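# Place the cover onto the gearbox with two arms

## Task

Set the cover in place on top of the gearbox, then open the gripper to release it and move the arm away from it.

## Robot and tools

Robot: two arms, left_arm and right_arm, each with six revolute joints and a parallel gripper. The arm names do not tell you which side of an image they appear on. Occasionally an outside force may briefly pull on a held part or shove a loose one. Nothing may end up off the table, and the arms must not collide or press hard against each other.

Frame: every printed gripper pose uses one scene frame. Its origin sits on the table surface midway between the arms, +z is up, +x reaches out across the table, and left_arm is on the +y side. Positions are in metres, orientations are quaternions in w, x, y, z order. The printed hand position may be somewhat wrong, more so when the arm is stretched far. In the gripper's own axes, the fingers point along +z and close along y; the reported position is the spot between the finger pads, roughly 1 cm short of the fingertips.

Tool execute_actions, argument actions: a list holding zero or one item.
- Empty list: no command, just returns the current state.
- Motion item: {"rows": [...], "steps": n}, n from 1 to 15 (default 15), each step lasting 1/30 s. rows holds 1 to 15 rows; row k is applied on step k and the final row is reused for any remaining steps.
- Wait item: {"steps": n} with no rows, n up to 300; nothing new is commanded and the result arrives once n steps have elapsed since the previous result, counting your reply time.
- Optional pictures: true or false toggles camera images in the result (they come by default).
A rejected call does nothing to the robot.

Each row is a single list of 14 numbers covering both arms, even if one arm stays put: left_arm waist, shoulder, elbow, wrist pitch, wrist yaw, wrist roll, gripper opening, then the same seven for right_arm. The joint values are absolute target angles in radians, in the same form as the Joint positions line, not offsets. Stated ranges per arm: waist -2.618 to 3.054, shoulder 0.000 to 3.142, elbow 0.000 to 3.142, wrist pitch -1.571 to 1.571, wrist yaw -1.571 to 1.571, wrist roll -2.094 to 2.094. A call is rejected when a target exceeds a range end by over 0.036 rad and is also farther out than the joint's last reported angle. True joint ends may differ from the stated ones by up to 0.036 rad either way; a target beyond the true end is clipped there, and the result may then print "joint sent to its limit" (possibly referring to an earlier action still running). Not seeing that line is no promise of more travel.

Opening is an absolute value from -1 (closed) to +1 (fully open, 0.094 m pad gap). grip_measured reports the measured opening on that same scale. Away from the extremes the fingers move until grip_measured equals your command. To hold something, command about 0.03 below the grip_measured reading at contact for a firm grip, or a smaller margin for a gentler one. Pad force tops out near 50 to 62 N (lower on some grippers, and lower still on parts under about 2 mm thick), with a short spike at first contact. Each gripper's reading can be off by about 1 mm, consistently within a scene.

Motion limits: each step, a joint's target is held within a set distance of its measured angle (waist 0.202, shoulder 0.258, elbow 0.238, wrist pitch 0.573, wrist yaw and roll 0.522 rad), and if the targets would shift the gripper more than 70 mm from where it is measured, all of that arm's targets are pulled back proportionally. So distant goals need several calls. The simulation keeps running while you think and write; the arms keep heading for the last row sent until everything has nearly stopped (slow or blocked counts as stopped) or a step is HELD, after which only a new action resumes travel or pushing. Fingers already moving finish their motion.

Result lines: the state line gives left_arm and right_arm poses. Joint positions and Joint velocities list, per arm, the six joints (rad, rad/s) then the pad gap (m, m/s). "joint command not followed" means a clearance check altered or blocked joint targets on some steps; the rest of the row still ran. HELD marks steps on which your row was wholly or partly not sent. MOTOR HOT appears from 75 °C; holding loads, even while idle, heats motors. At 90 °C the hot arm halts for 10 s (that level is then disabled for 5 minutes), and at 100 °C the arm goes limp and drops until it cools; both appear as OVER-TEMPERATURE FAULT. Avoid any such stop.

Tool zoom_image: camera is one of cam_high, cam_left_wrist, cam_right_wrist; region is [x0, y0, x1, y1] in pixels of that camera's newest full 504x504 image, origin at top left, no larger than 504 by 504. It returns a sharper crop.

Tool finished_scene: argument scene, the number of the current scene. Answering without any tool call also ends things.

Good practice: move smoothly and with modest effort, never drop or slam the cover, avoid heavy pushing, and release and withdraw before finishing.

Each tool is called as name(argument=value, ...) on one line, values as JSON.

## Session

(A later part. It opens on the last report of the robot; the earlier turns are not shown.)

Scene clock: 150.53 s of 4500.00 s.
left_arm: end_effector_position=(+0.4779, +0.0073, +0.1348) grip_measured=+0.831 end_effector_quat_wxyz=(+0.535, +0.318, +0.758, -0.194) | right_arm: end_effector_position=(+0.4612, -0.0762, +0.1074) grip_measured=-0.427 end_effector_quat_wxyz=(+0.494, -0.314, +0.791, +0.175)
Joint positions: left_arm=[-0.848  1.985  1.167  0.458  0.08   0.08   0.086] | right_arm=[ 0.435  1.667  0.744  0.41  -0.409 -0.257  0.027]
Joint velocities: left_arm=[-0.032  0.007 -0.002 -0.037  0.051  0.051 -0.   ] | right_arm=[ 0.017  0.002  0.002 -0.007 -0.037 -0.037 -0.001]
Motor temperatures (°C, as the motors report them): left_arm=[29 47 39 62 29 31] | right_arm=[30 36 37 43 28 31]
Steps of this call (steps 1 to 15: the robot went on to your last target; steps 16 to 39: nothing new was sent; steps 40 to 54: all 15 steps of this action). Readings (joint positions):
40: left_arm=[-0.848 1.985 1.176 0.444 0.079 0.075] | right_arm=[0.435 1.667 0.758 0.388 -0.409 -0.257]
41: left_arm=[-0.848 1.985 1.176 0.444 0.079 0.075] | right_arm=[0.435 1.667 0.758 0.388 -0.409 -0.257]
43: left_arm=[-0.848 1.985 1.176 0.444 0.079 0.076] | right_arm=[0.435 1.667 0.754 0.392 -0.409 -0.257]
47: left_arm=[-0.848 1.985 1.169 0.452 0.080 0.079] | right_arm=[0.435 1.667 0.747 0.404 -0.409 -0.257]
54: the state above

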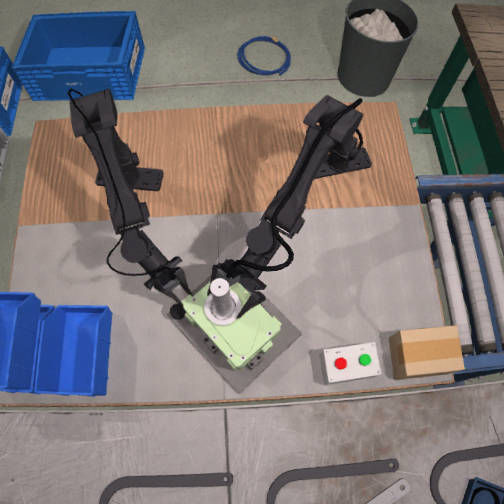

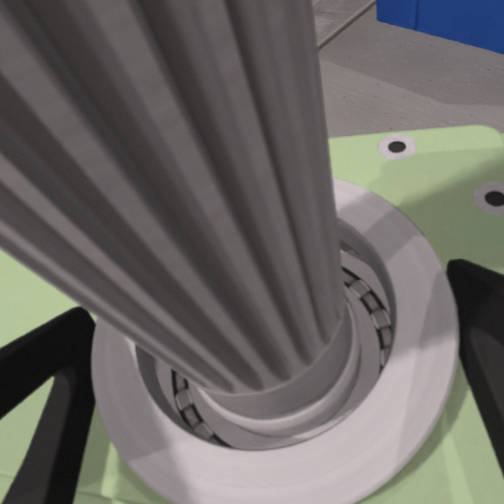

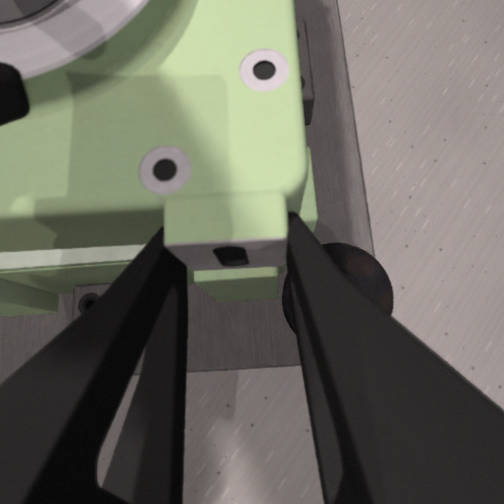

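execute_actions(actions=[{"rows":[[-0.862,1.95,1.162,0.553,0.085,0.155,0.74,0.432,1.63,0.747,0.503,-0.465,-0.245,-0.47],[-0.864,1.945,1.162,0.546,0.085,0.155,0.74,0.43,1.625,0.747,0.496,-0.465,-0.245,-0.47],[-0.866,1.94,1.162,0.54,0.085,0.155,0.74,0.428,1.62,0.747,0.49,-0.465,-0.245,-0.47],[-0.868,1.935,1.162,0.534,0.085,0.155,0.74,0.426,1.615,0.747,0.484,-0.465,-0.245,-0.47],[-0.87,1.93,1.162,0.528,0.085,0.155,0.74,0.425,1.61,0.747,0.478,-0.465,-0.245,-0.47]],"steps":15}])

Scene clock: 151.80 s of 4500.00 s.
left_arm: end_effector_position=(+0.4767, +0.0065, +0.1349) grip_measured=+0.831 end_effector_quat_wxyz=(+0.535, +0.318, +0.759, -0.191) | right_arm: end_effector_position=(+0.4604, -0.0765, +0.1064) grip_measured=-0.427 end_effector_quat_wxyz=(+0.492, -0.314, +0.792, +0.177)
Joint positions: left_arm=[-0.853  1.982  1.167  0.452  0.073  0.081  0.086] | right_arm=[ 0.433  1.667  0.744  0.406 -0.414 -0.257  0.027]
Joint velocities: left_arm=[-0.022 -0.002  0.007 -0.007  0.022  0.022 -0.001] | right_arm=[ 0.012 -0.007 -0.002  0.022 -0.007  0.022 -0.001]
Motor temperatures (°C, as the motors report them): left_arm=[29 47 39 62 29 31] | right_arm=[30 36 36 43 28 31]
Steps of this call (steps 1 to 15: the robot went on to your last target; steps 16 to 23: nothing new was sent; steps 24 to 38: all 15 steps of this action). Readings (joint positions):
24: left_arm=[-0.849 1.985 1.167 0.458 0.080 0.080] | right_arm=[0.435 1.667 0.744 0.411 -0.409 -0.257]
25: left_arm=[-0.849 1.985 1.167 0.458 0.080 0.080] | right_arm=[0.435 1.667 0.744 0.411 -0.409 -0.257]
27: left_arm=[-0.850 1.985 1.167 0.458 0.079 0.081] | right_arm=[0.435 1.667 0.744 0.410 -0.409 -0.257]
31: left_arm=[-0.852 1.983 1.167 0.454 0.074 0.081] | right_arm=[0.434 1.667 0.744 0.407 -0.413 -0.257]
38: the state above

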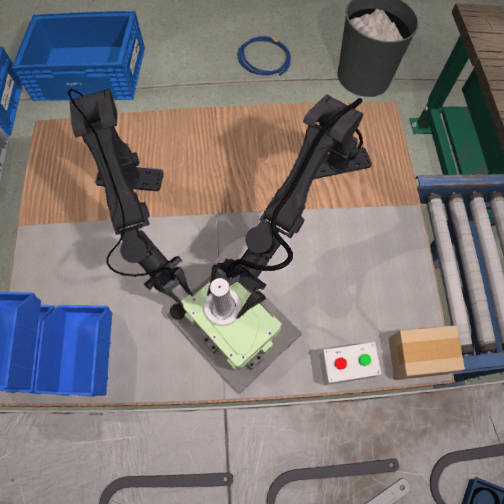

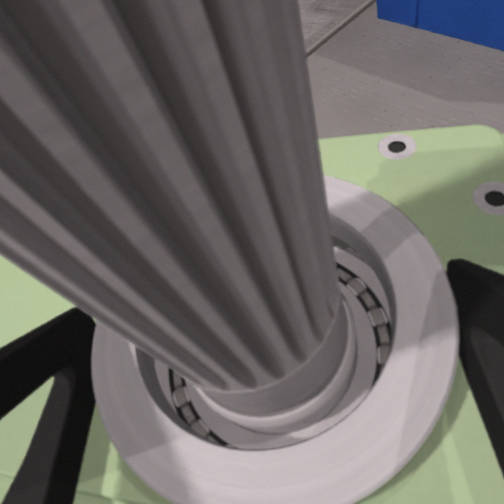

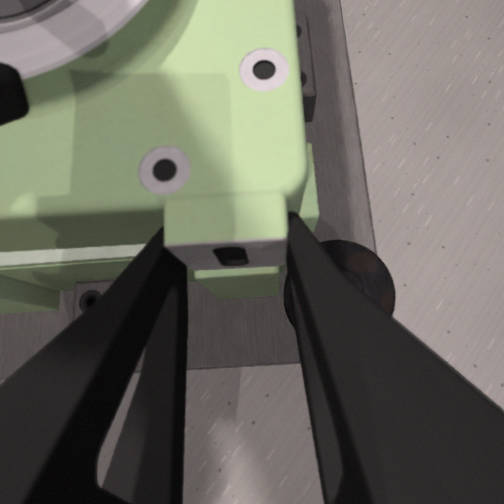

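zoom_image(camera="cam_high", region=[190,290,300,400])

Region (190, 290, 300, 400) of cam_high's 504x504 image, scaled by 4.582, with more detail than that image has.

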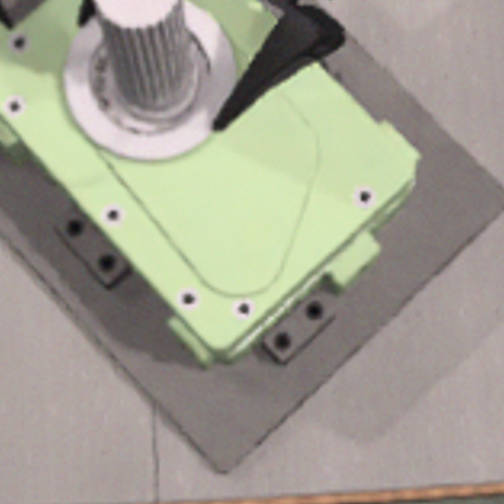

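execute_actions(actions=[{"rows":[[-0.865,1.925,1.17,0.535,0.085,0.155,0.74,0.43,1.605,0.755,0.485,-0.465,-0.245,-0.47],[-0.86,1.92,1.18,0.542,0.085,0.155,0.74,0.433,1.60,0.765,0.492,-0.465,-0.245,-0.47],[-0.857,1.917,1.19,0.55,0.085,0.155,0.74,0.435,1.597,0.775,0.50,-0.465,-0.245,-0.47]],"steps":15}])

Scene clock: 154.60 s of 4500.00 s.
left_arm: end_effector_position=(+0.4763, +0.0067, +0.1395) grip_measured=+0.831 end_effector_quat_wxyz=(+0.537, +0.316, +0.758, -0.193) | right_arm: end_effector_position=(+0.4601, -0.0766, +0.1115) grip_measured=-0.427 end_effector_quat_wxyz=(+0.496, -0.315, +0.790, +0.176)
Joint positions: left_arm=[-0.853  1.973  1.167  0.449  0.073  0.077  0.086] | right_arm=[ 0.433  1.653  0.744  0.401 -0.414 -0.258  0.027]
Joint velocities: left_arm=[ 0.002 -0.002 -0.002 -0.007  0.007  0.022  0.   ] | right_arm=[-0.007  0.002 -0.007 -0.066 -0.007  0.007 -0.   ]
Motor temperatures (°C, as the motors report them): left_arm=[29 48 38 62 29 31] | right_arm=[30 36 36 43 28 31]
Steps of this call (steps 1 to 15: the robot went on to your last target; steps 16 to 69: nothing new was sent; steps 70 to 84: all 15 steps of this action). Readings (joint positions):
70: left_arm=[-0.853 1.982 1.167 0.452 0.073 0.081] | right_arm=[0.433 1.666 0.744 0.406 -0.414 -0.257]
71: left_arm=[-0.853 1.981 1.167 0.452 0.073 0.080] | right_arm=[0.433 1.665 0.744 0.404 -0.414 -0.257]
73: left_arm=[-0.853 1.978 1.167 0.450 0.073 0.077] | right_arm=[0.433 1.660 0.744 0.401 -0.414 -0.257]
77: left_arm=[-0.853 1.974 1.167 0.450 0.073 0.077] | right_arm=[0.433 1.654 0.744 0.401 -0.414 -0.258]
84: the state above

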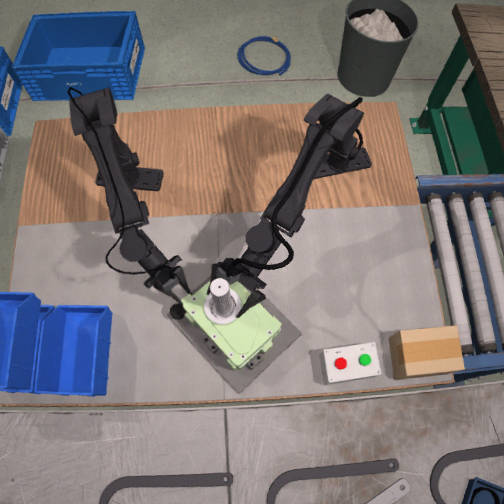

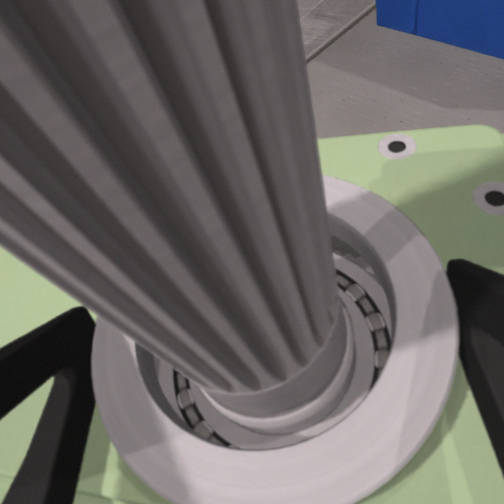

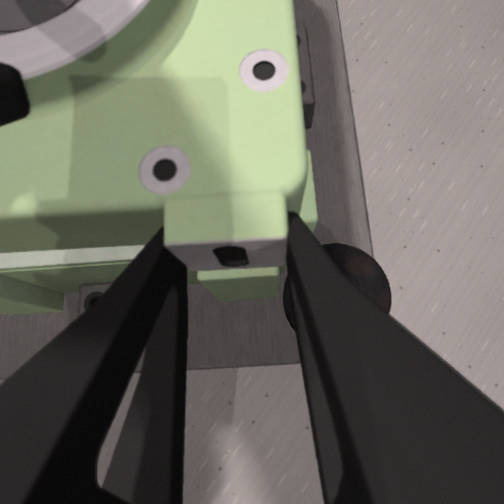

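execute_actions(actions=[{"rows":[[-0.86,1.917,1.19,0.55,0.078,0.155,0.74,0.43,1.605,0.785,0.50,-0.472,-0.247,-0.47],[-0.863,1.917,1.19,0.55,0.071,0.155,0.74,0.426,1.613,0.794,0.50,-0.479,-0.249,-0.47],[-0.866,1.917,1.19,0.55,0.064,0.155,0.74,0.422,1.62,0.802,0.50,-0.486,-0.251,-0.47],[-0.868,1.917,1.19,0.55,0.057,0.153,0.74,0.418,1.626,0.809,0.50,-0.493,-0.254,-0.47],[-0.871,1.917,1.19,0.55,0.05,0.151,0.74,0.414,1.632,0.815,0.50,-0.50,-0.257,-0.47],[-0.873,1.917,1.19,0.55,0.045,0.15,0.74,0.41,1.637,0.82,0.50,-0.505,-0.26,-0.47]],"steps":15}])

zoom_image(camera="cam_high", region=[190,290,300,400])

Scene clock: 157.63 s of 4500.00 s.
left_arm: end_effector_position=(+0.4750, +0.0049, +0.1394) grip_measured=+0.831 end_effector_quat_wxyz=(+0.538, +0.312, +0.760, -0.191) | right_arm: end_effector_position=(+0.4597, -0.0789, +0.1118) grip_measured=-0.427 end_effector_quat_wxyz=(+0.496, -0.320, +0.787, +0.180)
Joint positions: left_arm=[-0.863  1.973  1.167  0.449  0.054  0.069  0.086] | right_arm=[ 0.42   1.653  0.744  0.398 -0.438 -0.271  0.027]
Joint velocities: left_arm=[-0.007 -0.007 -0.002 -0.007 -0.095  0.022 -0.   ] | right_arm=[ 0.017 -0.007 -0.012 -0.095  0.007  0.066 -0.001]
Motor temperatures (°C, as the motors report them): left_arm=[29 48 38 62 29 31] | right_arm=[30 37 36 43 28 31]
Steps of this call (steps 1 to 15: the robot went on to your last target; steps 16 to 76: nothing new was sent; steps 77 to 91: all 15 steps of this action). Readings (joint positions):
77: left_arm=[-0.853 1.973 1.167 0.449 0.073 0.077] | right_arm=[0.433 1.653 0.744 0.401 -0.414 -0.258]
78: left_arm=[-0.853 1.973 1.167 0.449 0.073 0.077] | right_arm=[0.433 1.653 0.744 0.401 -0.414 -0.258]
80: left_arm=[-0.853 1.973 1.167 0.449 0.072 0.076] | right_arm=[0.431 1.653 0.744 0.401 -0.418 -0.260]
84: left_arm=[-0.861 1.973 1.167 0.449 0.058 0.072] | right_arm=[0.422 1.653 0.744 0.399 -0.433 -0.268]
91: the state above

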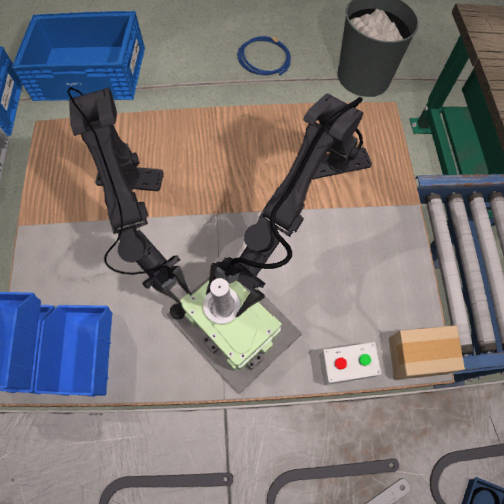

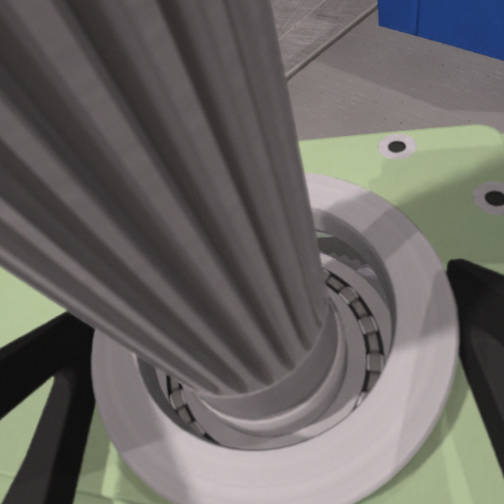

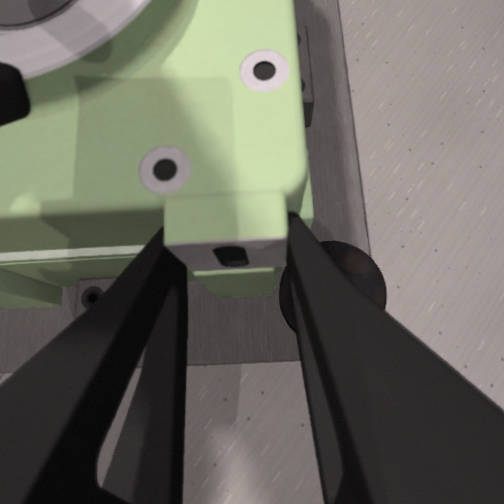

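Region (190, 290, 300, 400) of cam_high's 504x504 image, scaled by 4.582, with more detail than that image has.

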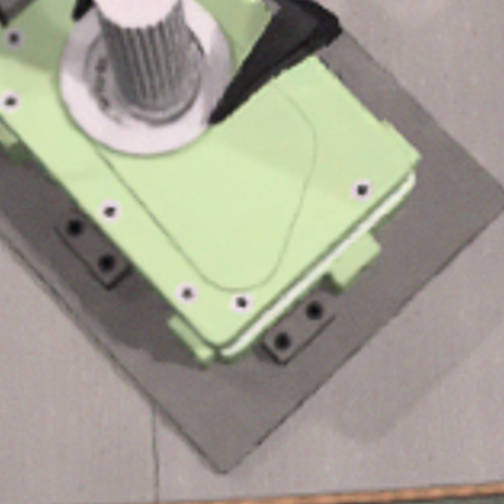

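execute_actions(actions=[{"rows":[[-0.87,1.917,1.19,0.55,0.04,0.15,0.74,0.412,1.637,0.823,0.50,-0.51,-0.262,-0.47],[-0.867,1.917,1.19,0.55,0.034,0.15,0.74,0.414,1.638,0.826,0.50,-0.515,-0.264,-0.47],[-0.865,1.917,1.19,0.55,0.028,0.15,0.74,0.416,1.639,0.829,0.50,-0.52,-0.266,-0.47],[-0.865,1.917,1.19,0.55,0.022,0.148,0.74,0.416,1.64,0.832,0.50,-0.525,-0.268,-0.47],[-0.865,1.917,1.19,0.55,0.016,0.146,0.74,0.416,1.64,0.835,0.50,-0.53,-0.27,-0.47]],"steps":15}])

zoom_image(camera="cam_high", region=[190,290,300,400])

Scene clock: 159.00 s of 4500.00 s.
left_arm: end_effector_position=(+0.4776, +0.0082, +0.1429) grip_measured=+0.831 end_effector_quat_wxyz=(+0.543, +0.305, +0.761, -0.183) | right_arm: end_effector_position=(+0.4645, -0.0756, +0.1153) grip_measured=-0.427 end_effector_quat_wxyz=(+0.499, -0.328, +0.782, +0.182)
Joint positions: left_arm=[-0.863  1.966  1.167  0.449  0.031  0.068  0.086] | right_arm=[ 0.42   1.668  0.77   0.391 -0.451 -0.284  0.027]
Joint velocities: left_arm=[ 0.002  0.027  0.012  0.007  0.022 -0.022  0.   ] | right_arm=[-0.002 -0.007  0.017 -0.066  0.007  0.022 -0.001]
Motor temperatures (°C, as the motors report them): left_arm=[29 49 38 62 29 31] | right_arm=[30 37 37 43 28 31]
Steps of this call (steps 1 to 15: the robot went on to your last target; steps 16 to 26: nothing new was sent; steps 27 to 41: all 15 steps of this action). Readings (joint positions):
27: left_arm=[-0.863 1.973 1.167 0.449 0.054 0.069] | right_arm=[0.420 1.654 0.745 0.397 -0.439 -0.272]
28: left_arm=[-0.863 1.973 1.167 0.449 0.051 0.068] | right_arm=[0.420 1.656 0.749 0.394 -0.440 -0.273]
30: left_arm=[-0.863 1.972 1.167 0.449 0.043 0.068] | right_arm=[0.420 1.663 0.758 0.392 -0.445 -0.276]
34: left_arm=[-0.863 1.968 1.167 0.449 0.033 0.068] | right_arm=[0.420 1.668 0.768 0.391 -0.450 -0.282]
41: the state above

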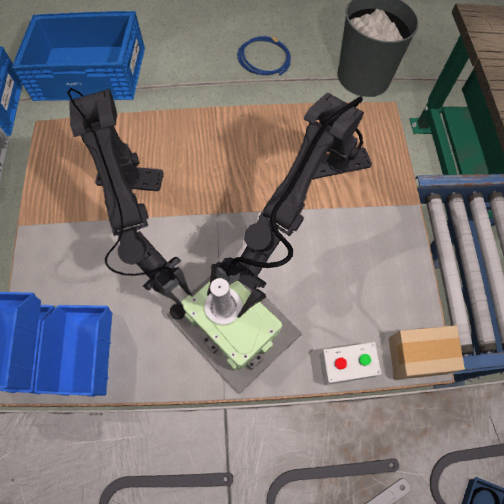

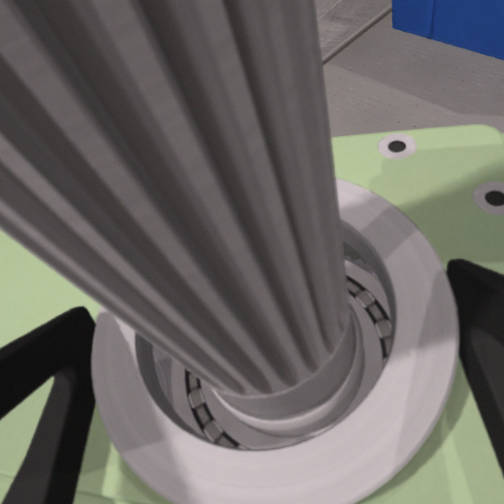

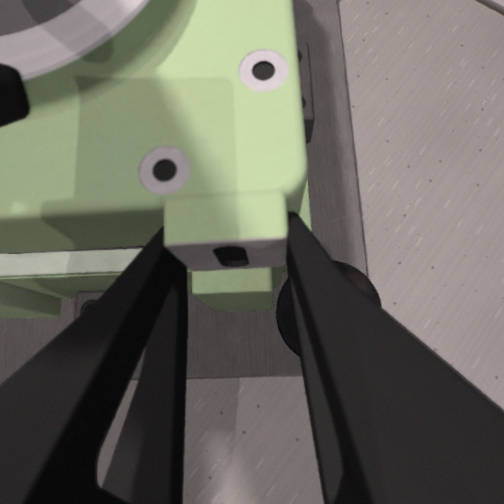

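Region (190, 290, 300, 400) of cam_high's 504x504 image, scaled by 4.582, with more detail than that image has.

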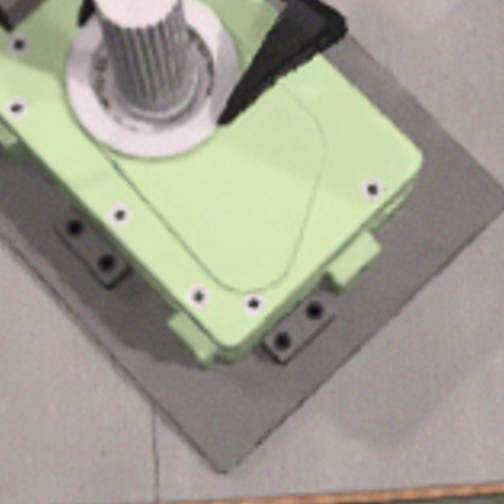

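zoom_image(camera="cam_high", region=[170,290,260,380])

Region (170, 290, 260, 380) of cam_high's 504x504 image, scaled by 5.600, with more detail than that image has.

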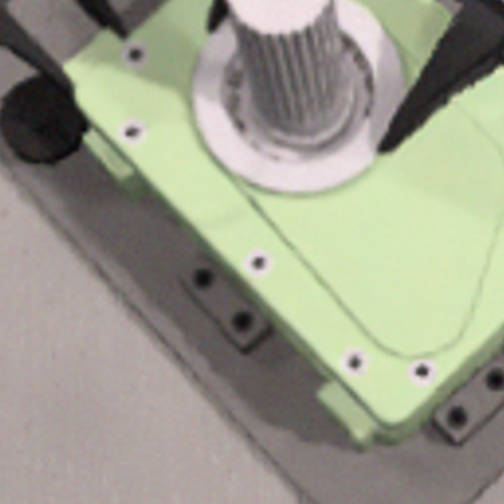

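execute_actions(actions=[{"rows":[[-0.868,1.917,1.19,0.54,0.016,0.146,0.74,0.416,1.635,0.83,0.49,-0.53,-0.27,-0.47],[-0.871,1.917,1.19,0.53,0.016,0.146,0.74,0.416,1.63,0.825,0.48,-0.53,-0.27,-0.47],[-0.874,1.917,1.19,0.522,0.016,0.146,0.74,0.416,1.625,0.82,0.47,-0.53,-0.27,-0.47],[-0.876,1.917,1.19,0.515,0.016,0.146,0.74,0.416,1.62,0.815,0.46,-0.53,-0.27,-0.47]],"steps":15}])

zoom_image(camera="cam_high", region=[190,290,300,400])

Scene clock: 161.83 s of 4500.00 s.
left_arm: end_effector_position=(+0.4754, +0.0080, +0.1386) grip_measured=+0.831 end_effector_quat_wxyz=(+0.535, +0.306, +0.766, -0.183) | right_arm: end_effector_position=(+0.4617, -0.0758, +0.1110) grip_measured=-0.427 end_effector_quat_wxyz=(+0.489, -0.328, +0.787, +0.185)
Joint positions: left_arm=[-0.866  1.966  1.167  0.431  0.031  0.062  0.086] | right_arm=[ 0.42   1.668  0.77   0.369 -0.454 -0.284  0.027]
Joint velocities: left_arm=[-0.007  0.017 -0.012 -0.022 -0.051  0.022 -0.   ] | right_arm=[-0.017 -0.017 -0.002 -0.051  0.037 -0.022 -0.001]
Motor temperatures (°C, as the motors report them): left_arm=[29 49 39 62 29 31] | right_arm=[30 37 37 44 28 31]
Steps of this call (steps 1 to 15: the robot went on to your last target; steps 16 to 70: nothing new was sent; steps 71 to 85: all 15 steps of this action). Readings (joint positions):
71: left_arm=[-0.863 1.966 1.167 0.449 0.031 0.068] | right_arm=[0.420 1.668 0.770 0.391 -0.451 -0.284]
72: left_arm=[-0.863 1.966 1.167 0.448 0.031 0.068] | right_arm=[0.420 1.668 0.770 0.390 -0.451 -0.284]
74: left_arm=[-0.863 1.966 1.167 0.444 0.031 0.068] | right_arm=[0.420 1.668 0.770 0.385 -0.451 -0.284]
78: left_arm=[-0.865 1.966 1.167 0.434 0.031 0.065] | right_arm=[0.420 1.668 0.770 0.372 -0.453 -0.284]
85: the state above

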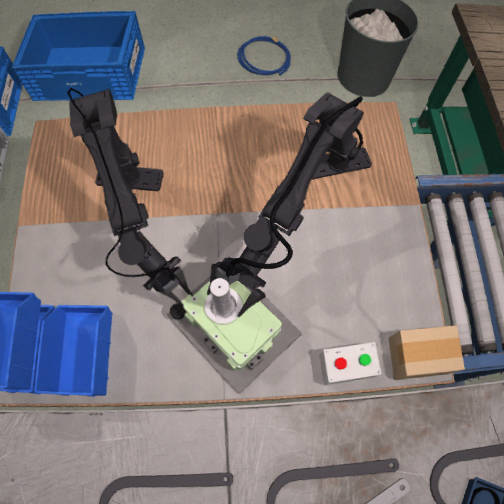

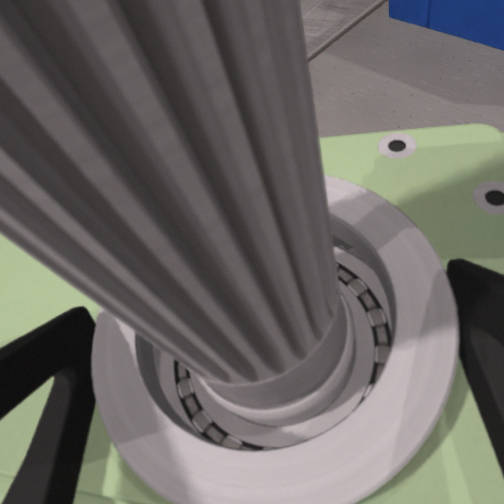

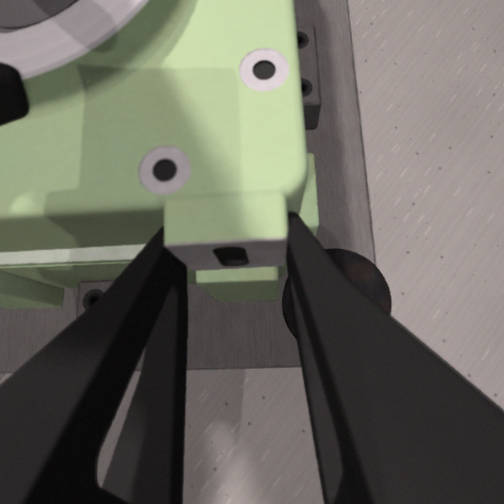

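Region (190, 290, 300, 400) of cam_high's 504x504 image, scaled by 4.582, with more detail than that image has.

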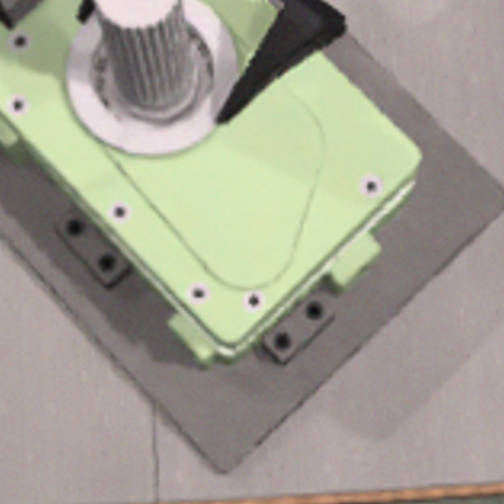

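execute_actions(actions=[{"rows":[[-0.87,1.925,1.182,0.53,0.016,0.146,0.74,0.416,1.627,0.80,0.475,-0.53,-0.27,-0.47],[-0.87,1.93,1.177,0.54,0.016,0.146,0.74,0.416,1.633,0.79,0.485,-0.53,-0.27,-0.47],[-0.87,1.933,1.175,0.548,0.016,0.146,0.74,0.416,1.637,0.784,0.492,-0.53,-0.27,-0.47],[-0.87,1.935,1.173,0.552,0.016,0.146,0.74,0.416,1.64,0.782,0.497,-0.53,-0.27,-0.47],[-0.87,1.937,1.171,0.556,0.016,0.146,0.74,0.416,1.642,0.78,0.502,-0.53,-0.27,-0.47],[-0.87,1.939,1.17,0.56,0.016,0.146,0.74,0.416,1.645,0.778,0.506,-0.53,-0.27,-0.47],[-0.87,1.941,1.168,0.564,0.016,0.146,0.74,0.416,1.647,0.776,0.51,-0.53,-0.27,-0.47],[-0.87,1.943,1.166,0.568,0.016,0.146,0.74,0.416,1.65,0.774,0.514,-0.53,-0.27,-0.47],[-0.87,1.945,1.165,0.57,0.016,0.146,0.74,0.416,1.652,0.772,0.517,-0.53,-0.27,-0.47]],"steps":15}])

Scene clock: 163.77 s of 4500.00 s.
left_arm: end_effector_position=(+0.4766, +0.0084, +0.1403) grip_measured=+0.831 end_effector_quat_wxyz=(+0.539, +0.304, +0.765, -0.181) | right_arm: end_effector_position=(+0.4638, -0.0751, +0.1120) grip_measured=-0.427 end_effector_quat_wxyz=(+0.494, -0.328, +0.783, +0.185)
Joint positions: left_arm=[-0.866  1.966  1.167  0.438  0.025  0.063  0.086] | right_arm=[ 0.419  1.675  0.77   0.39  -0.458 -0.284  0.027]
Joint velocities: left_arm=[-0.012 -0.017  0.007 -0.022 -0.007  0.022 -0.   ] | right_arm=[-0.002 -0.022 -0.002 -0.007 -0.037 -0.022 -0.001]
Motor temperatures (°C, as the motors report them): left_arm=[29 49 39 62 29 31] | right_arm=[30 37 37 44 28 31]
Steps of this call (steps 1 to 15: the robot went on to your last target; steps 16 to 43: nothing new was sent; steps 44 to 58: all 15 steps of this action). Readings (joint positions):
44: left_arm=[-0.866 1.966 1.167 0.431 0.031 0.062] | right_arm=[0.420 1.668 0.770 0.369 -0.454 -0.284]
45: left_arm=[-0.866 1.966 1.167 0.431 0.031 0.062] | right_arm=[0.420 1.668 0.770 0.369 -0.454 -0.284]
47: left_arm=[-0.866 1.966 1.167 0.431 0.031 0.062] | right_arm=[0.420 1.668 0.770 0.369 -0.454 -0.284]
51: left_arm=[-0.866 1.966 1.167 0.435 0.030 0.062] | right_arm=[0.420 1.668 0.770 0.375 -0.454 -0.284]
58: the state above

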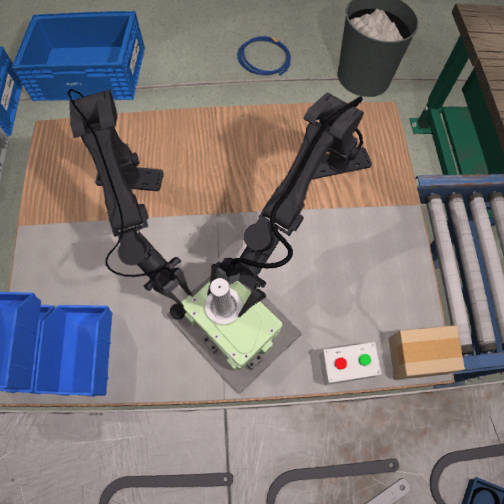

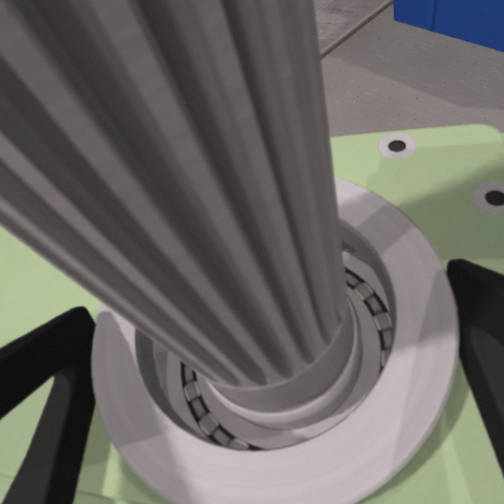

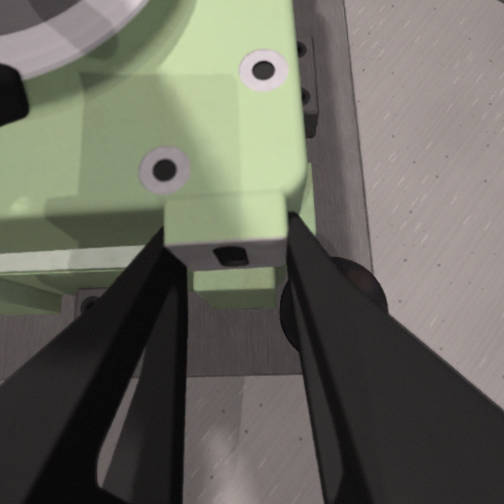

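execute_actions(actions=[{"rows":[[-0.872,1.946,1.162,0.566,0.02,0.146,0.74,0.416,1.65,0.768,0.512,-0.525,-0.27,-0.47],[-0.872,1.947,1.159,0.562,0.02,0.146,0.74,0.416,1.648,0.764,0.508,-0.525,-0.27,-0.47],[-0.872,1.948,1.156,0.56,0.02,0.146,0.74,0.416,1.646,0.76,0.505,-0.525,-0.27,-0.47],[-0.872,1.949,1.153,0.56,0.02,0.146,0.74,0.416,1.645,0.756,0.505,-0.525,-0.27,-0.47],[-0.872,1.95,1.15,0.56,0.02,0.146,0.74,0.416,1.645,0.752,0.505,-0.525,-0.27,-0.47],[-0.872,1.95,1.147,0.56,0.02,0.146,0.74,0.416,1.645,0.748,0.505,-0.525,-0.27,-0.47]],"steps":15}])

Scene clock: 165.37 s of 4500.00 s.
left_arm: end_effector_position=(+0.4732, +0.0085, +0.1344) grip_measured=+0.831 end_effector_quat_wxyz=(+0.536, +0.306, +0.765, -0.183) | right_arm: end_effector_position=(+0.4591, -0.0757, +0.1062) grip_measured=-0.427 end_effector_quat_wxyz=(+0.492, -0.328, +0.784, +0.187)
Joint positions: left_arm=[-0.868  1.969  1.149  0.453  0.03   0.062  0.086] | right_arm=[ 0.419  1.675  0.745  0.409 -0.461 -0.282  0.027]
Joint velocities: left_arm=[-0.007 -0.002  0.002  0.022 -0.037  0.037  0.   ] | right_arm=[ 0.017 -0.007  0.007  0.022 -0.066  0.007  0.   ]
Motor temperatures (°C, as the motors report them): left_arm=[29 49 38 62 29 31] | right_arm=[30 37 37 44 28 31]
Steps of this call (steps 1 to 15: the robot went on to your last target; steps 16 to 33: nothing new was sent; steps 34 to 48: all 15 steps of this action). Readings (joint positions):
34: left_arm=[-0.866 1.966 1.167 0.438 0.024 0.064] | right_arm=[0.419 1.675 0.769 0.392 -0.458 -0.284]
35: left_arm=[-0.866 1.966 1.165 0.439 0.024 0.065] | right_arm=[0.419 1.675 0.766 0.395 -0.458 -0.284]
37: left_arm=[-0.866 1.966 1.159 0.442 0.027 0.065] | right_arm=[0.419 1.675 0.759 0.398 -0.459 -0.284]
41: left_arm=[-0.868 1.969 1.149 0.451 0.030 0.062] | right_arm=[0.419 1.675 0.747 0.407 -0.461 -0.282]
48: the state above

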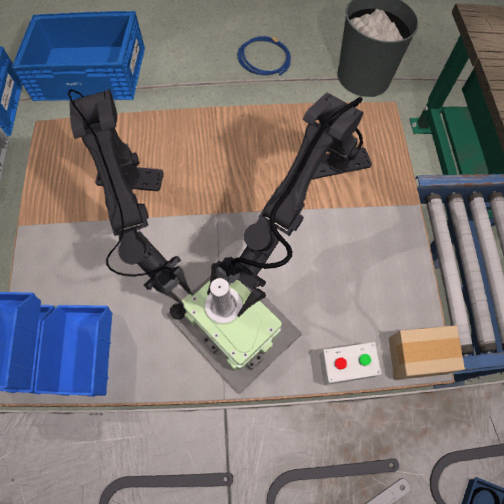

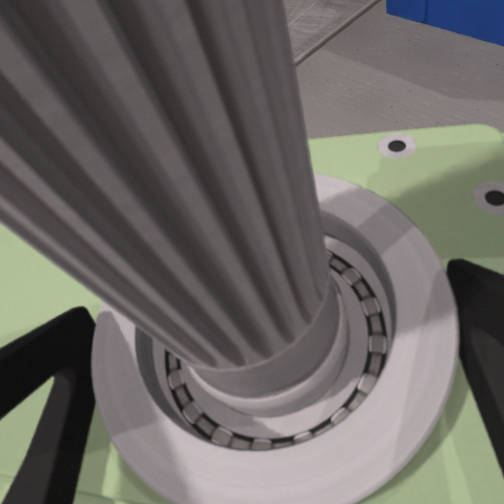

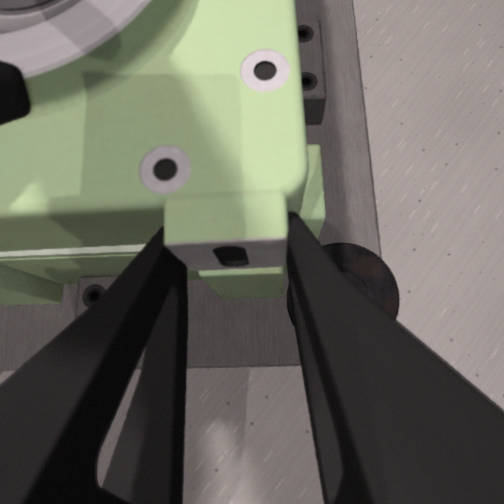

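execute_actions(actions=[{"rows":[[-0.87,1.953,1.15,0.56,0.02,0.146,0.74,0.416,1.647,0.75,0.505,-0.525,-0.27,-0.47],[-0.87,1.956,1.153,0.56,0.02,0.146,0.74,0.415,1.649,0.75,0.505,-0.525,-0.27,-0.47],[-0.87,1.959,1.156,0.56,0.02,0.146,0.74,0.414,1.651,0.75,0.505,-0.525,-0.27,-0.47],[-0.87,1.962,1.159,0.56,0.02,0.146,0.74,0.413,1.653,0.75,0.505,-0.525,-0.27,-0.47],[-0.87,1.965,1.162,0.56,0.02,0.146,0.74,0.412,1.655,0.75,0.505,-0.525,-0.27,-0.47],[-0.87,1.968,1.165,0.56,0.02,0.146,0.74,0.411,1.657,0.75,0.505,-0.525,-0.27,-0.47],[-0.87,1.971,1.168,0.56,0.02,0.146,0.74,0.41,1.659,0.75,0.505,-0.525,-0.27,-0.47]],"steps":15}])

Scene clock: 167.20 s of 4500.00 s.
left_arm: end_effector_position=(+0.4742, +0.0073, +0.1331) grip_measured=+0.831 end_effector_quat_wxyz=(+0.538, +0.306, +0.763, -0.184) | right_arm: end_effector_position=(+0.4602, -0.0769, +0.1056) grip_measured=-0.427 end_effector_quat_wxyz=(+0.493, -0.327, +0.785, +0.185)
Joint positions: left_arm=[-0.868  1.978  1.148  0.47   0.032  0.063  0.086] | right_arm=[ 0.417  1.678  0.745  0.413 -0.457 -0.282  0.027]
Joint velocities: left_arm=[-0.022  0.002 -0.007  0.022  0.051 -0.11  -0.001] | right_arm=[ 0.007 -0.002  0.002 -0.007  0.037  0.007  0.001]
Motor temperatures (°C, as the motors report them): left_arm=[29 49 38 62 29 31] | right_arm=[30 37 37 44 28 31]
Steps of this call (steps 1 to 15: the robot went on to your last target; steps 16 to 40: nothing new was sent; steps 41 to 55: all 15 steps of this action). Readings (joint positions):
41: left_arm=[-0.868 1.969 1.148 0.453 0.030 0.062] | right_arm=[0.419 1.675 0.745 0.409 -0.461 -0.282]
42: left_arm=[-0.868 1.969 1.148 0.453 0.030 0.062] | right_arm=[0.419 1.675 0.745 0.409 -0.461 -0.282]
44: left_arm=[-0.868 1.971 1.148 0.455 0.030 0.062] | right_arm=[0.419 1.675 0.745 0.409 -0.460 -0.282]
48: left_arm=[-0.868 1.977 1.148 0.467 0.032 0.062] | right_arm=[0.417 1.677 0.745 0.411 -0.456 -0.282]
55: the state above

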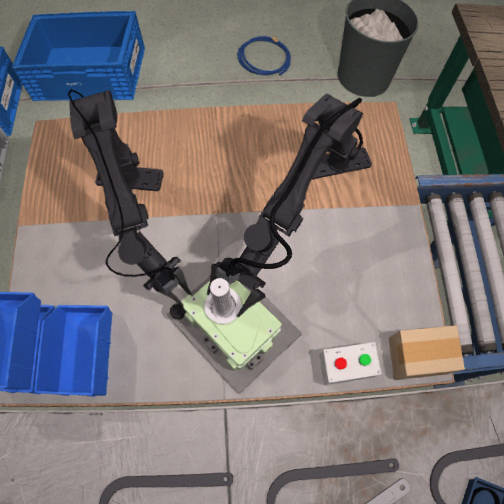

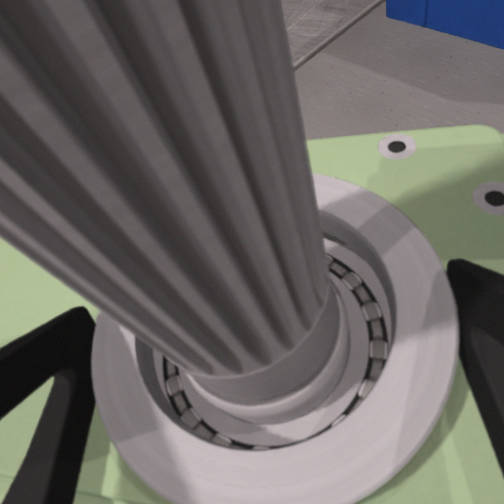

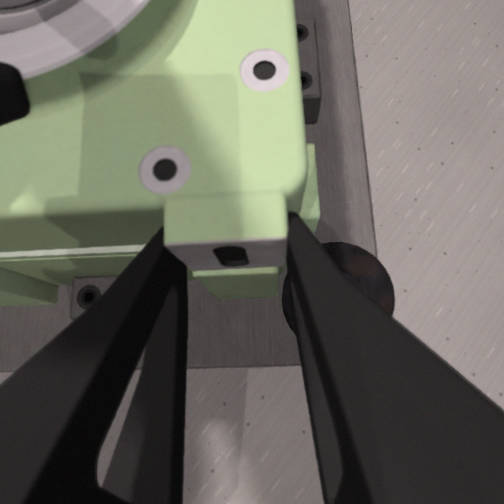

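execute_actions(actions=[{"rows":[[-0.87,1.971,1.165,0.55,0.02,0.146,0.74,0.412,1.661,0.75,0.497,-0.525,-0.27,-0.47],[-0.87,1.971,1.162,0.54,0.02,0.144,0.74,0.414,1.663,0.75,0.489,-0.525,-0.27,-0.47],[-0.87,1.971,1.16,0.53,0.02,0.142,0.74,0.416,1.665,0.75,0.481,-0.525,-0.27,-0.47],[-0.87,1.971,1.16,0.52,0.02,0.14,0.74,0.416,1.667,0.75,0.473,-0.525,-0.27,-0.47]],"steps":15}])

zoom_image(camera="cam_high", region=[190,290,300,400])

Scene clock: 168.43 s of 4500.00 s.
left_arm: end_effector_position=(+0.4742, +0.0075, +0.1326) grip_measured=+0.831 end_effector_quat_wxyz=(+0.538, +0.307, +0.763, -0.183) | right_arm: end_effector_position=(+0.4601, -0.0768, +0.1045) grip_measured=-0.427 end_effector_quat_wxyz=(+0.492, -0.327, +0.785, +0.186)
Joint positions: left_arm=[-0.868  1.978  1.148  0.468  0.031  0.066  0.086] | right_arm=[ 0.417  1.681  0.745  0.413 -0.458 -0.283  0.027]
Joint velocities: left_arm=[-0.002  0.007 -0.002 -0.022 -0.022 -0.022  0.   ] | right_arm=[-0.002  0.007  0.002 -0.081  0.066  0.037  0.   ]
Motor temperatures (°C, as the motors report them): left_arm=[29 48 38 62 29 31] | right_arm=[30 36 36 44 28 31]
Steps of this call (steps 1 to 15: the robot went on to your last target; steps 16 to 22: nothing new was sent; steps 23 to 37: all 15 steps of this action). Readings (joint positions):
23: left_arm=[-0.868 1.978 1.148 0.469 0.032 0.063] | right_arm=[0.417 1.678 0.745 0.414 -0.457 -0.283]
24: left_arm=[-0.868 1.978 1.148 0.469 0.032 0.063] | right_arm=[0.417 1.678 0.745 0.414 -0.457 -0.283]
26: left_arm=[-0.868 1.978 1.148 0.468 0.032 0.063] | right_arm=[0.417 1.679 0.745 0.413 -0.457 -0.283]
30: left_arm=[-0.868 1.978 1.148 0.468 0.031 0.066] | right_arm=[0.417 1.681 0.745 0.413 -0.458 -0.283]
37: the state above

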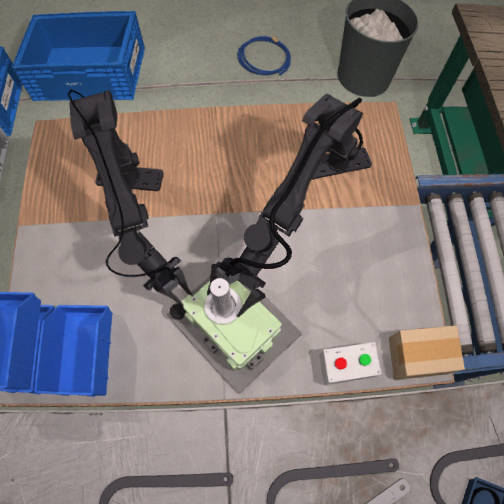

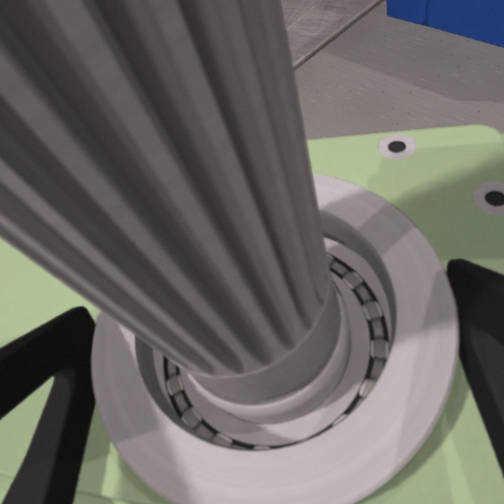

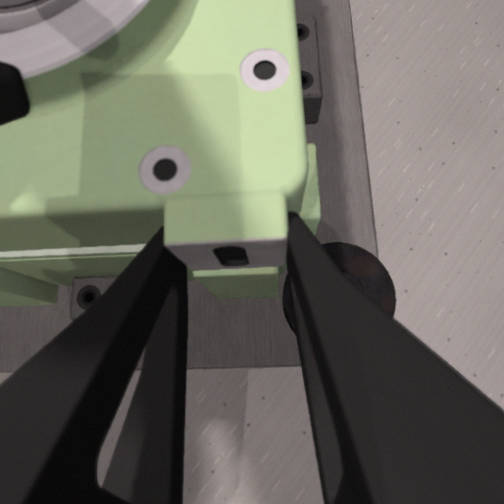

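Region (190, 290, 300, 400) of cam_high's 504x504 image, scaled by 4.582, with more detail than that image has.

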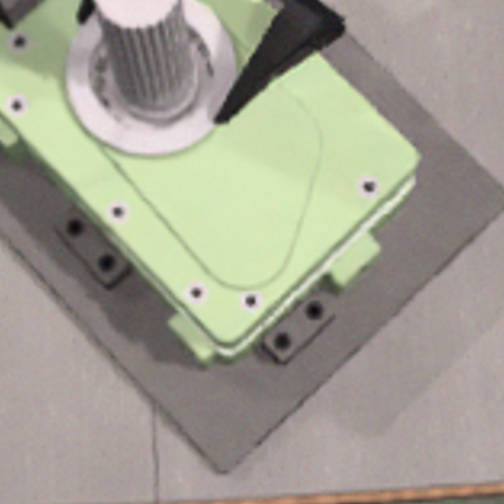

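execute_actions(actions=[{"rows":[[-0.87,1.968,1.16,0.53,0.024,0.146,0.74,0.416,1.665,0.75,0.483,-0.52,-0.27,-0.47],[-0.869,1.965,1.16,0.54,0.028,0.146,0.74,0.416,1.663,0.75,0.493,-0.515,-0.27,-0.47],[-0.868,1.962,1.16,0.55,0.032,0.146,0.74,0.416,1.661,0.75,0.503,-0.51,-0.27,-0.47],[-0.867,1.96,1.16,0.56,0.036,0.146,0.74,0.417,1.66,0.75,0.51,-0.505,-0.27,-0.47],[-0.866,1.96,1.16,0.56,0.04,0.146,0.74,0.418,1.66,0.75,0.51,-0.50,-0.27,-0.47],[-0.865,1.96,1.16,0.56,0.044,0.146,0.74,0.419,1.66,0.75,0.51,-0.495,-0.27,-0.47],[-0.864,1.96,1.16,0.56,0.048,0.146,0.74,0.42,1.66,0.75,0.51,-0.49,-0.27,-0.47],[-0.863,1.96,1.16,0.56,0.052,0.146,0.74,0.421,1.66,0.75,0.51,-0.485,-0.27,-0.47],[-0.862,1.96,1.16,0.56,0.056,0.146,0.74,0.422,1.66,0.75,0.51,-0.48,-0.27,-0.47],[-0.861,1.96,1.16,0.56,0.06,0.146,0.74,0.423,1.66,0.75,0.51,-0.475,-0.27,-0.47]],"steps":15}], pictures=false)

Scene clock: 170.23 s of 4500.00 s.
left_arm: end_effector_position=(+0.4741, +0.0072, +0.1330) grip_measured=+0.831 end_effector_quat_wxyz=(+0.538, +0.308, +0.763, -0.184) | right_arm: end_effector_position=(+0.4608, -0.0769, +0.1050) grip_measured=-0.427 end_effector_quat_wxyz=(+0.493, -0.326, +0.785, +0.183)
Joint positions: left_arm=[-0.868  1.978  1.148  0.469  0.033  0.067  0.086] | right_arm=[ 0.419  1.681  0.745  0.417 -0.451 -0.282  0.027]
Joint velocities: left_arm=[ 0.007  0.002 -0.012 -0.095  0.022 -0.007 -0.001] | right_arm=[-0.012  0.007  0.022 -0.051  0.037 -0.037 -0.001]
Motor temperatures (°C, as the motors report them): left_arm=[29 48 38 62 29 31] | right_arm=[30 36 36 44 28 31]
Steps of this call (steps 1 to 15: the robot went on to your last target; steps 16 to 39: nothing new was sent; steps 40 to 54: all 15 steps of this action). Readings (joint positions):
40: left_arm=[-0.868 1.978 1.148 0.468 0.031 0.066] | right_arm=[0.417 1.681 0.745 0.414 -0.458 -0.283]
41: left_arm=[-0.868 1.978 1.148 0.468 0.031 0.066] | right_arm=[0.417 1.681 0.745 0.414 -0.458 -0.283]
43: left_arm=[-0.868 1.978 1.148 0.469 0.031 0.066] | right_arm=[0.417 1.681 0.745 0.415 -0.457 -0.283]
47: left_arm=[-0.868 1.978 1.148 0.470 0.032 0.066] | right_arm=[0.417 1.681 0.745 0.416 -0.455 -0.282]
54: the state above

Push further and lighten more.

execute_actions(actions=[{"rows":[[-0.859,1.958,1.16,0.565,0.064,0.146,0.74,0.424,1.658,0.75,0.515,-0.47,-0.27,-0.47],[-0.857,1.956,1.16,0.57,0.068,0.146,0.74,0.425,1.656,0.75,0.52,-0.465,-0.27,-0.47],[-0.855,1.954,1.16,0.575,0.072,0.146,0.74,0.426,1.654,0.75,0.525,-0.46,-0.27,-0.47],[-0.854,1.952,1.16,0.58,0.076,0.146,0.74,0.427,1.652,0.75,0.53,-0.455,-0.27,-0.47],[-0.853,1.95,1.16,0.585,0.08,0.146,0.74,0.428,1.65,0.75,0.535,-0.45,-0.27,-0.47],[-0.852,1.95,1.16,0.59,0.08,0.146,0.74,0.428,1.65,0.75,0.54,-0.45,-0.27,-0.47]],"steps":15}])

zoom_image(camera="cam_high", region=[190,290,300,400])

Scene clock: 171.87 s of 4500.00 s.
left_arm: end_effector_position=(+0.4751, +0.0083, +0.1334) grip_measured=+0.831 end_effector_quat_wxyz=(+0.538, +0.308, +0.762, -0.187) | right_arm: end_effector_position=(+0.4613, -0.0758, +0.1054) grip_measured=-0.427 end_effector_quat_wxyz=(+0.495, -0.325, +0.785, +0.181)
Joint positions: left_arm=[-0.861  1.978  1.148  0.471  0.044  0.066  0.086] | right_arm=[ 0.424  1.681  0.745  0.421 -0.441 -0.279  0.027]
Joint velocities: left_arm=[ 0.002 -0.007 -0.017 -0.007 -0.022  0.007 -0.   ] | right_arm=[-0.007  0.002 -0.012 -0.066  0.007  0.022 -0.   ]
Motor temperatures (°C, as the motors report them): left_arm=[29 48 38 62 29 31] | right_arm=[30 36 36 44 28 31]
Steps of this call (steps 1 to 15: the robot went on to your last target; steps 16 to 34: nothing new was sent; steps 35 to 49: all 15 steps of this action). Readings (joint positions):
35: left_arm=[-0.868 1.978 1.148 0.469 0.033 0.067] | right_arm=[0.419 1.681 0.745 0.417 -0.450 -0.282]
36: left_arm=[-0.867 1.978 1.148 0.469 0.033 0.067] | right_arm=[0.420 1.681 0.745 0.417 -0.450 -0.282]
38: left_arm=[-0.865 1.978 1.148 0.470 0.036 0.067] | right_arm=[0.421 1.681 0.745 0.418 -0.446 -0.281]
42: left_arm=[-0.861 1.978 1.148 0.471 0.044 0.066] | right_arm=[0.424 1.681 0.745 0.421 -0.441 -0.279]
49: the state above

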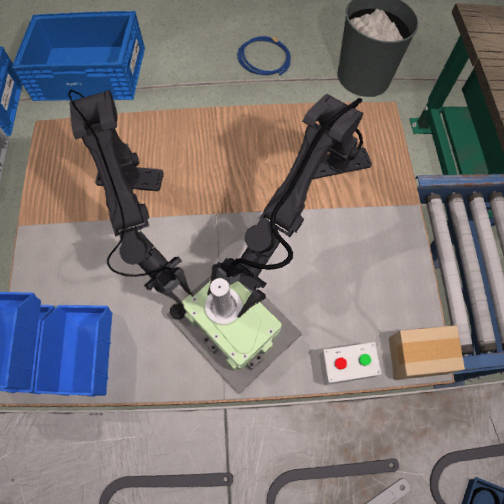

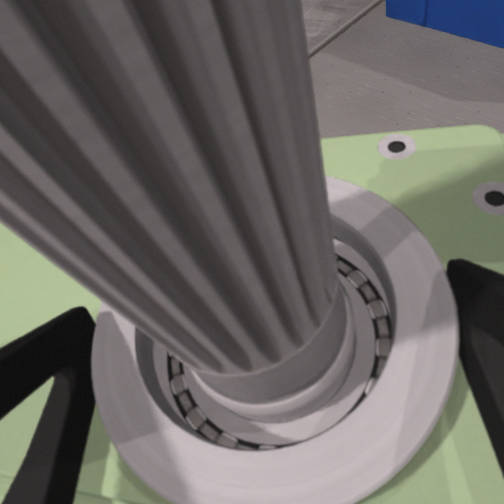

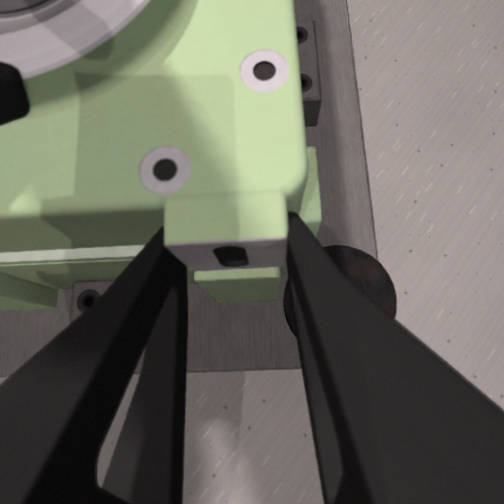

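Region (190, 290, 300, 400) of cam_high's 504x504 image, scaled by 4.582, with more detail than that image has.

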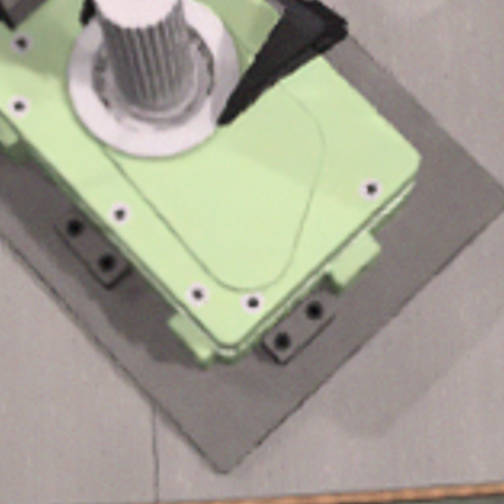

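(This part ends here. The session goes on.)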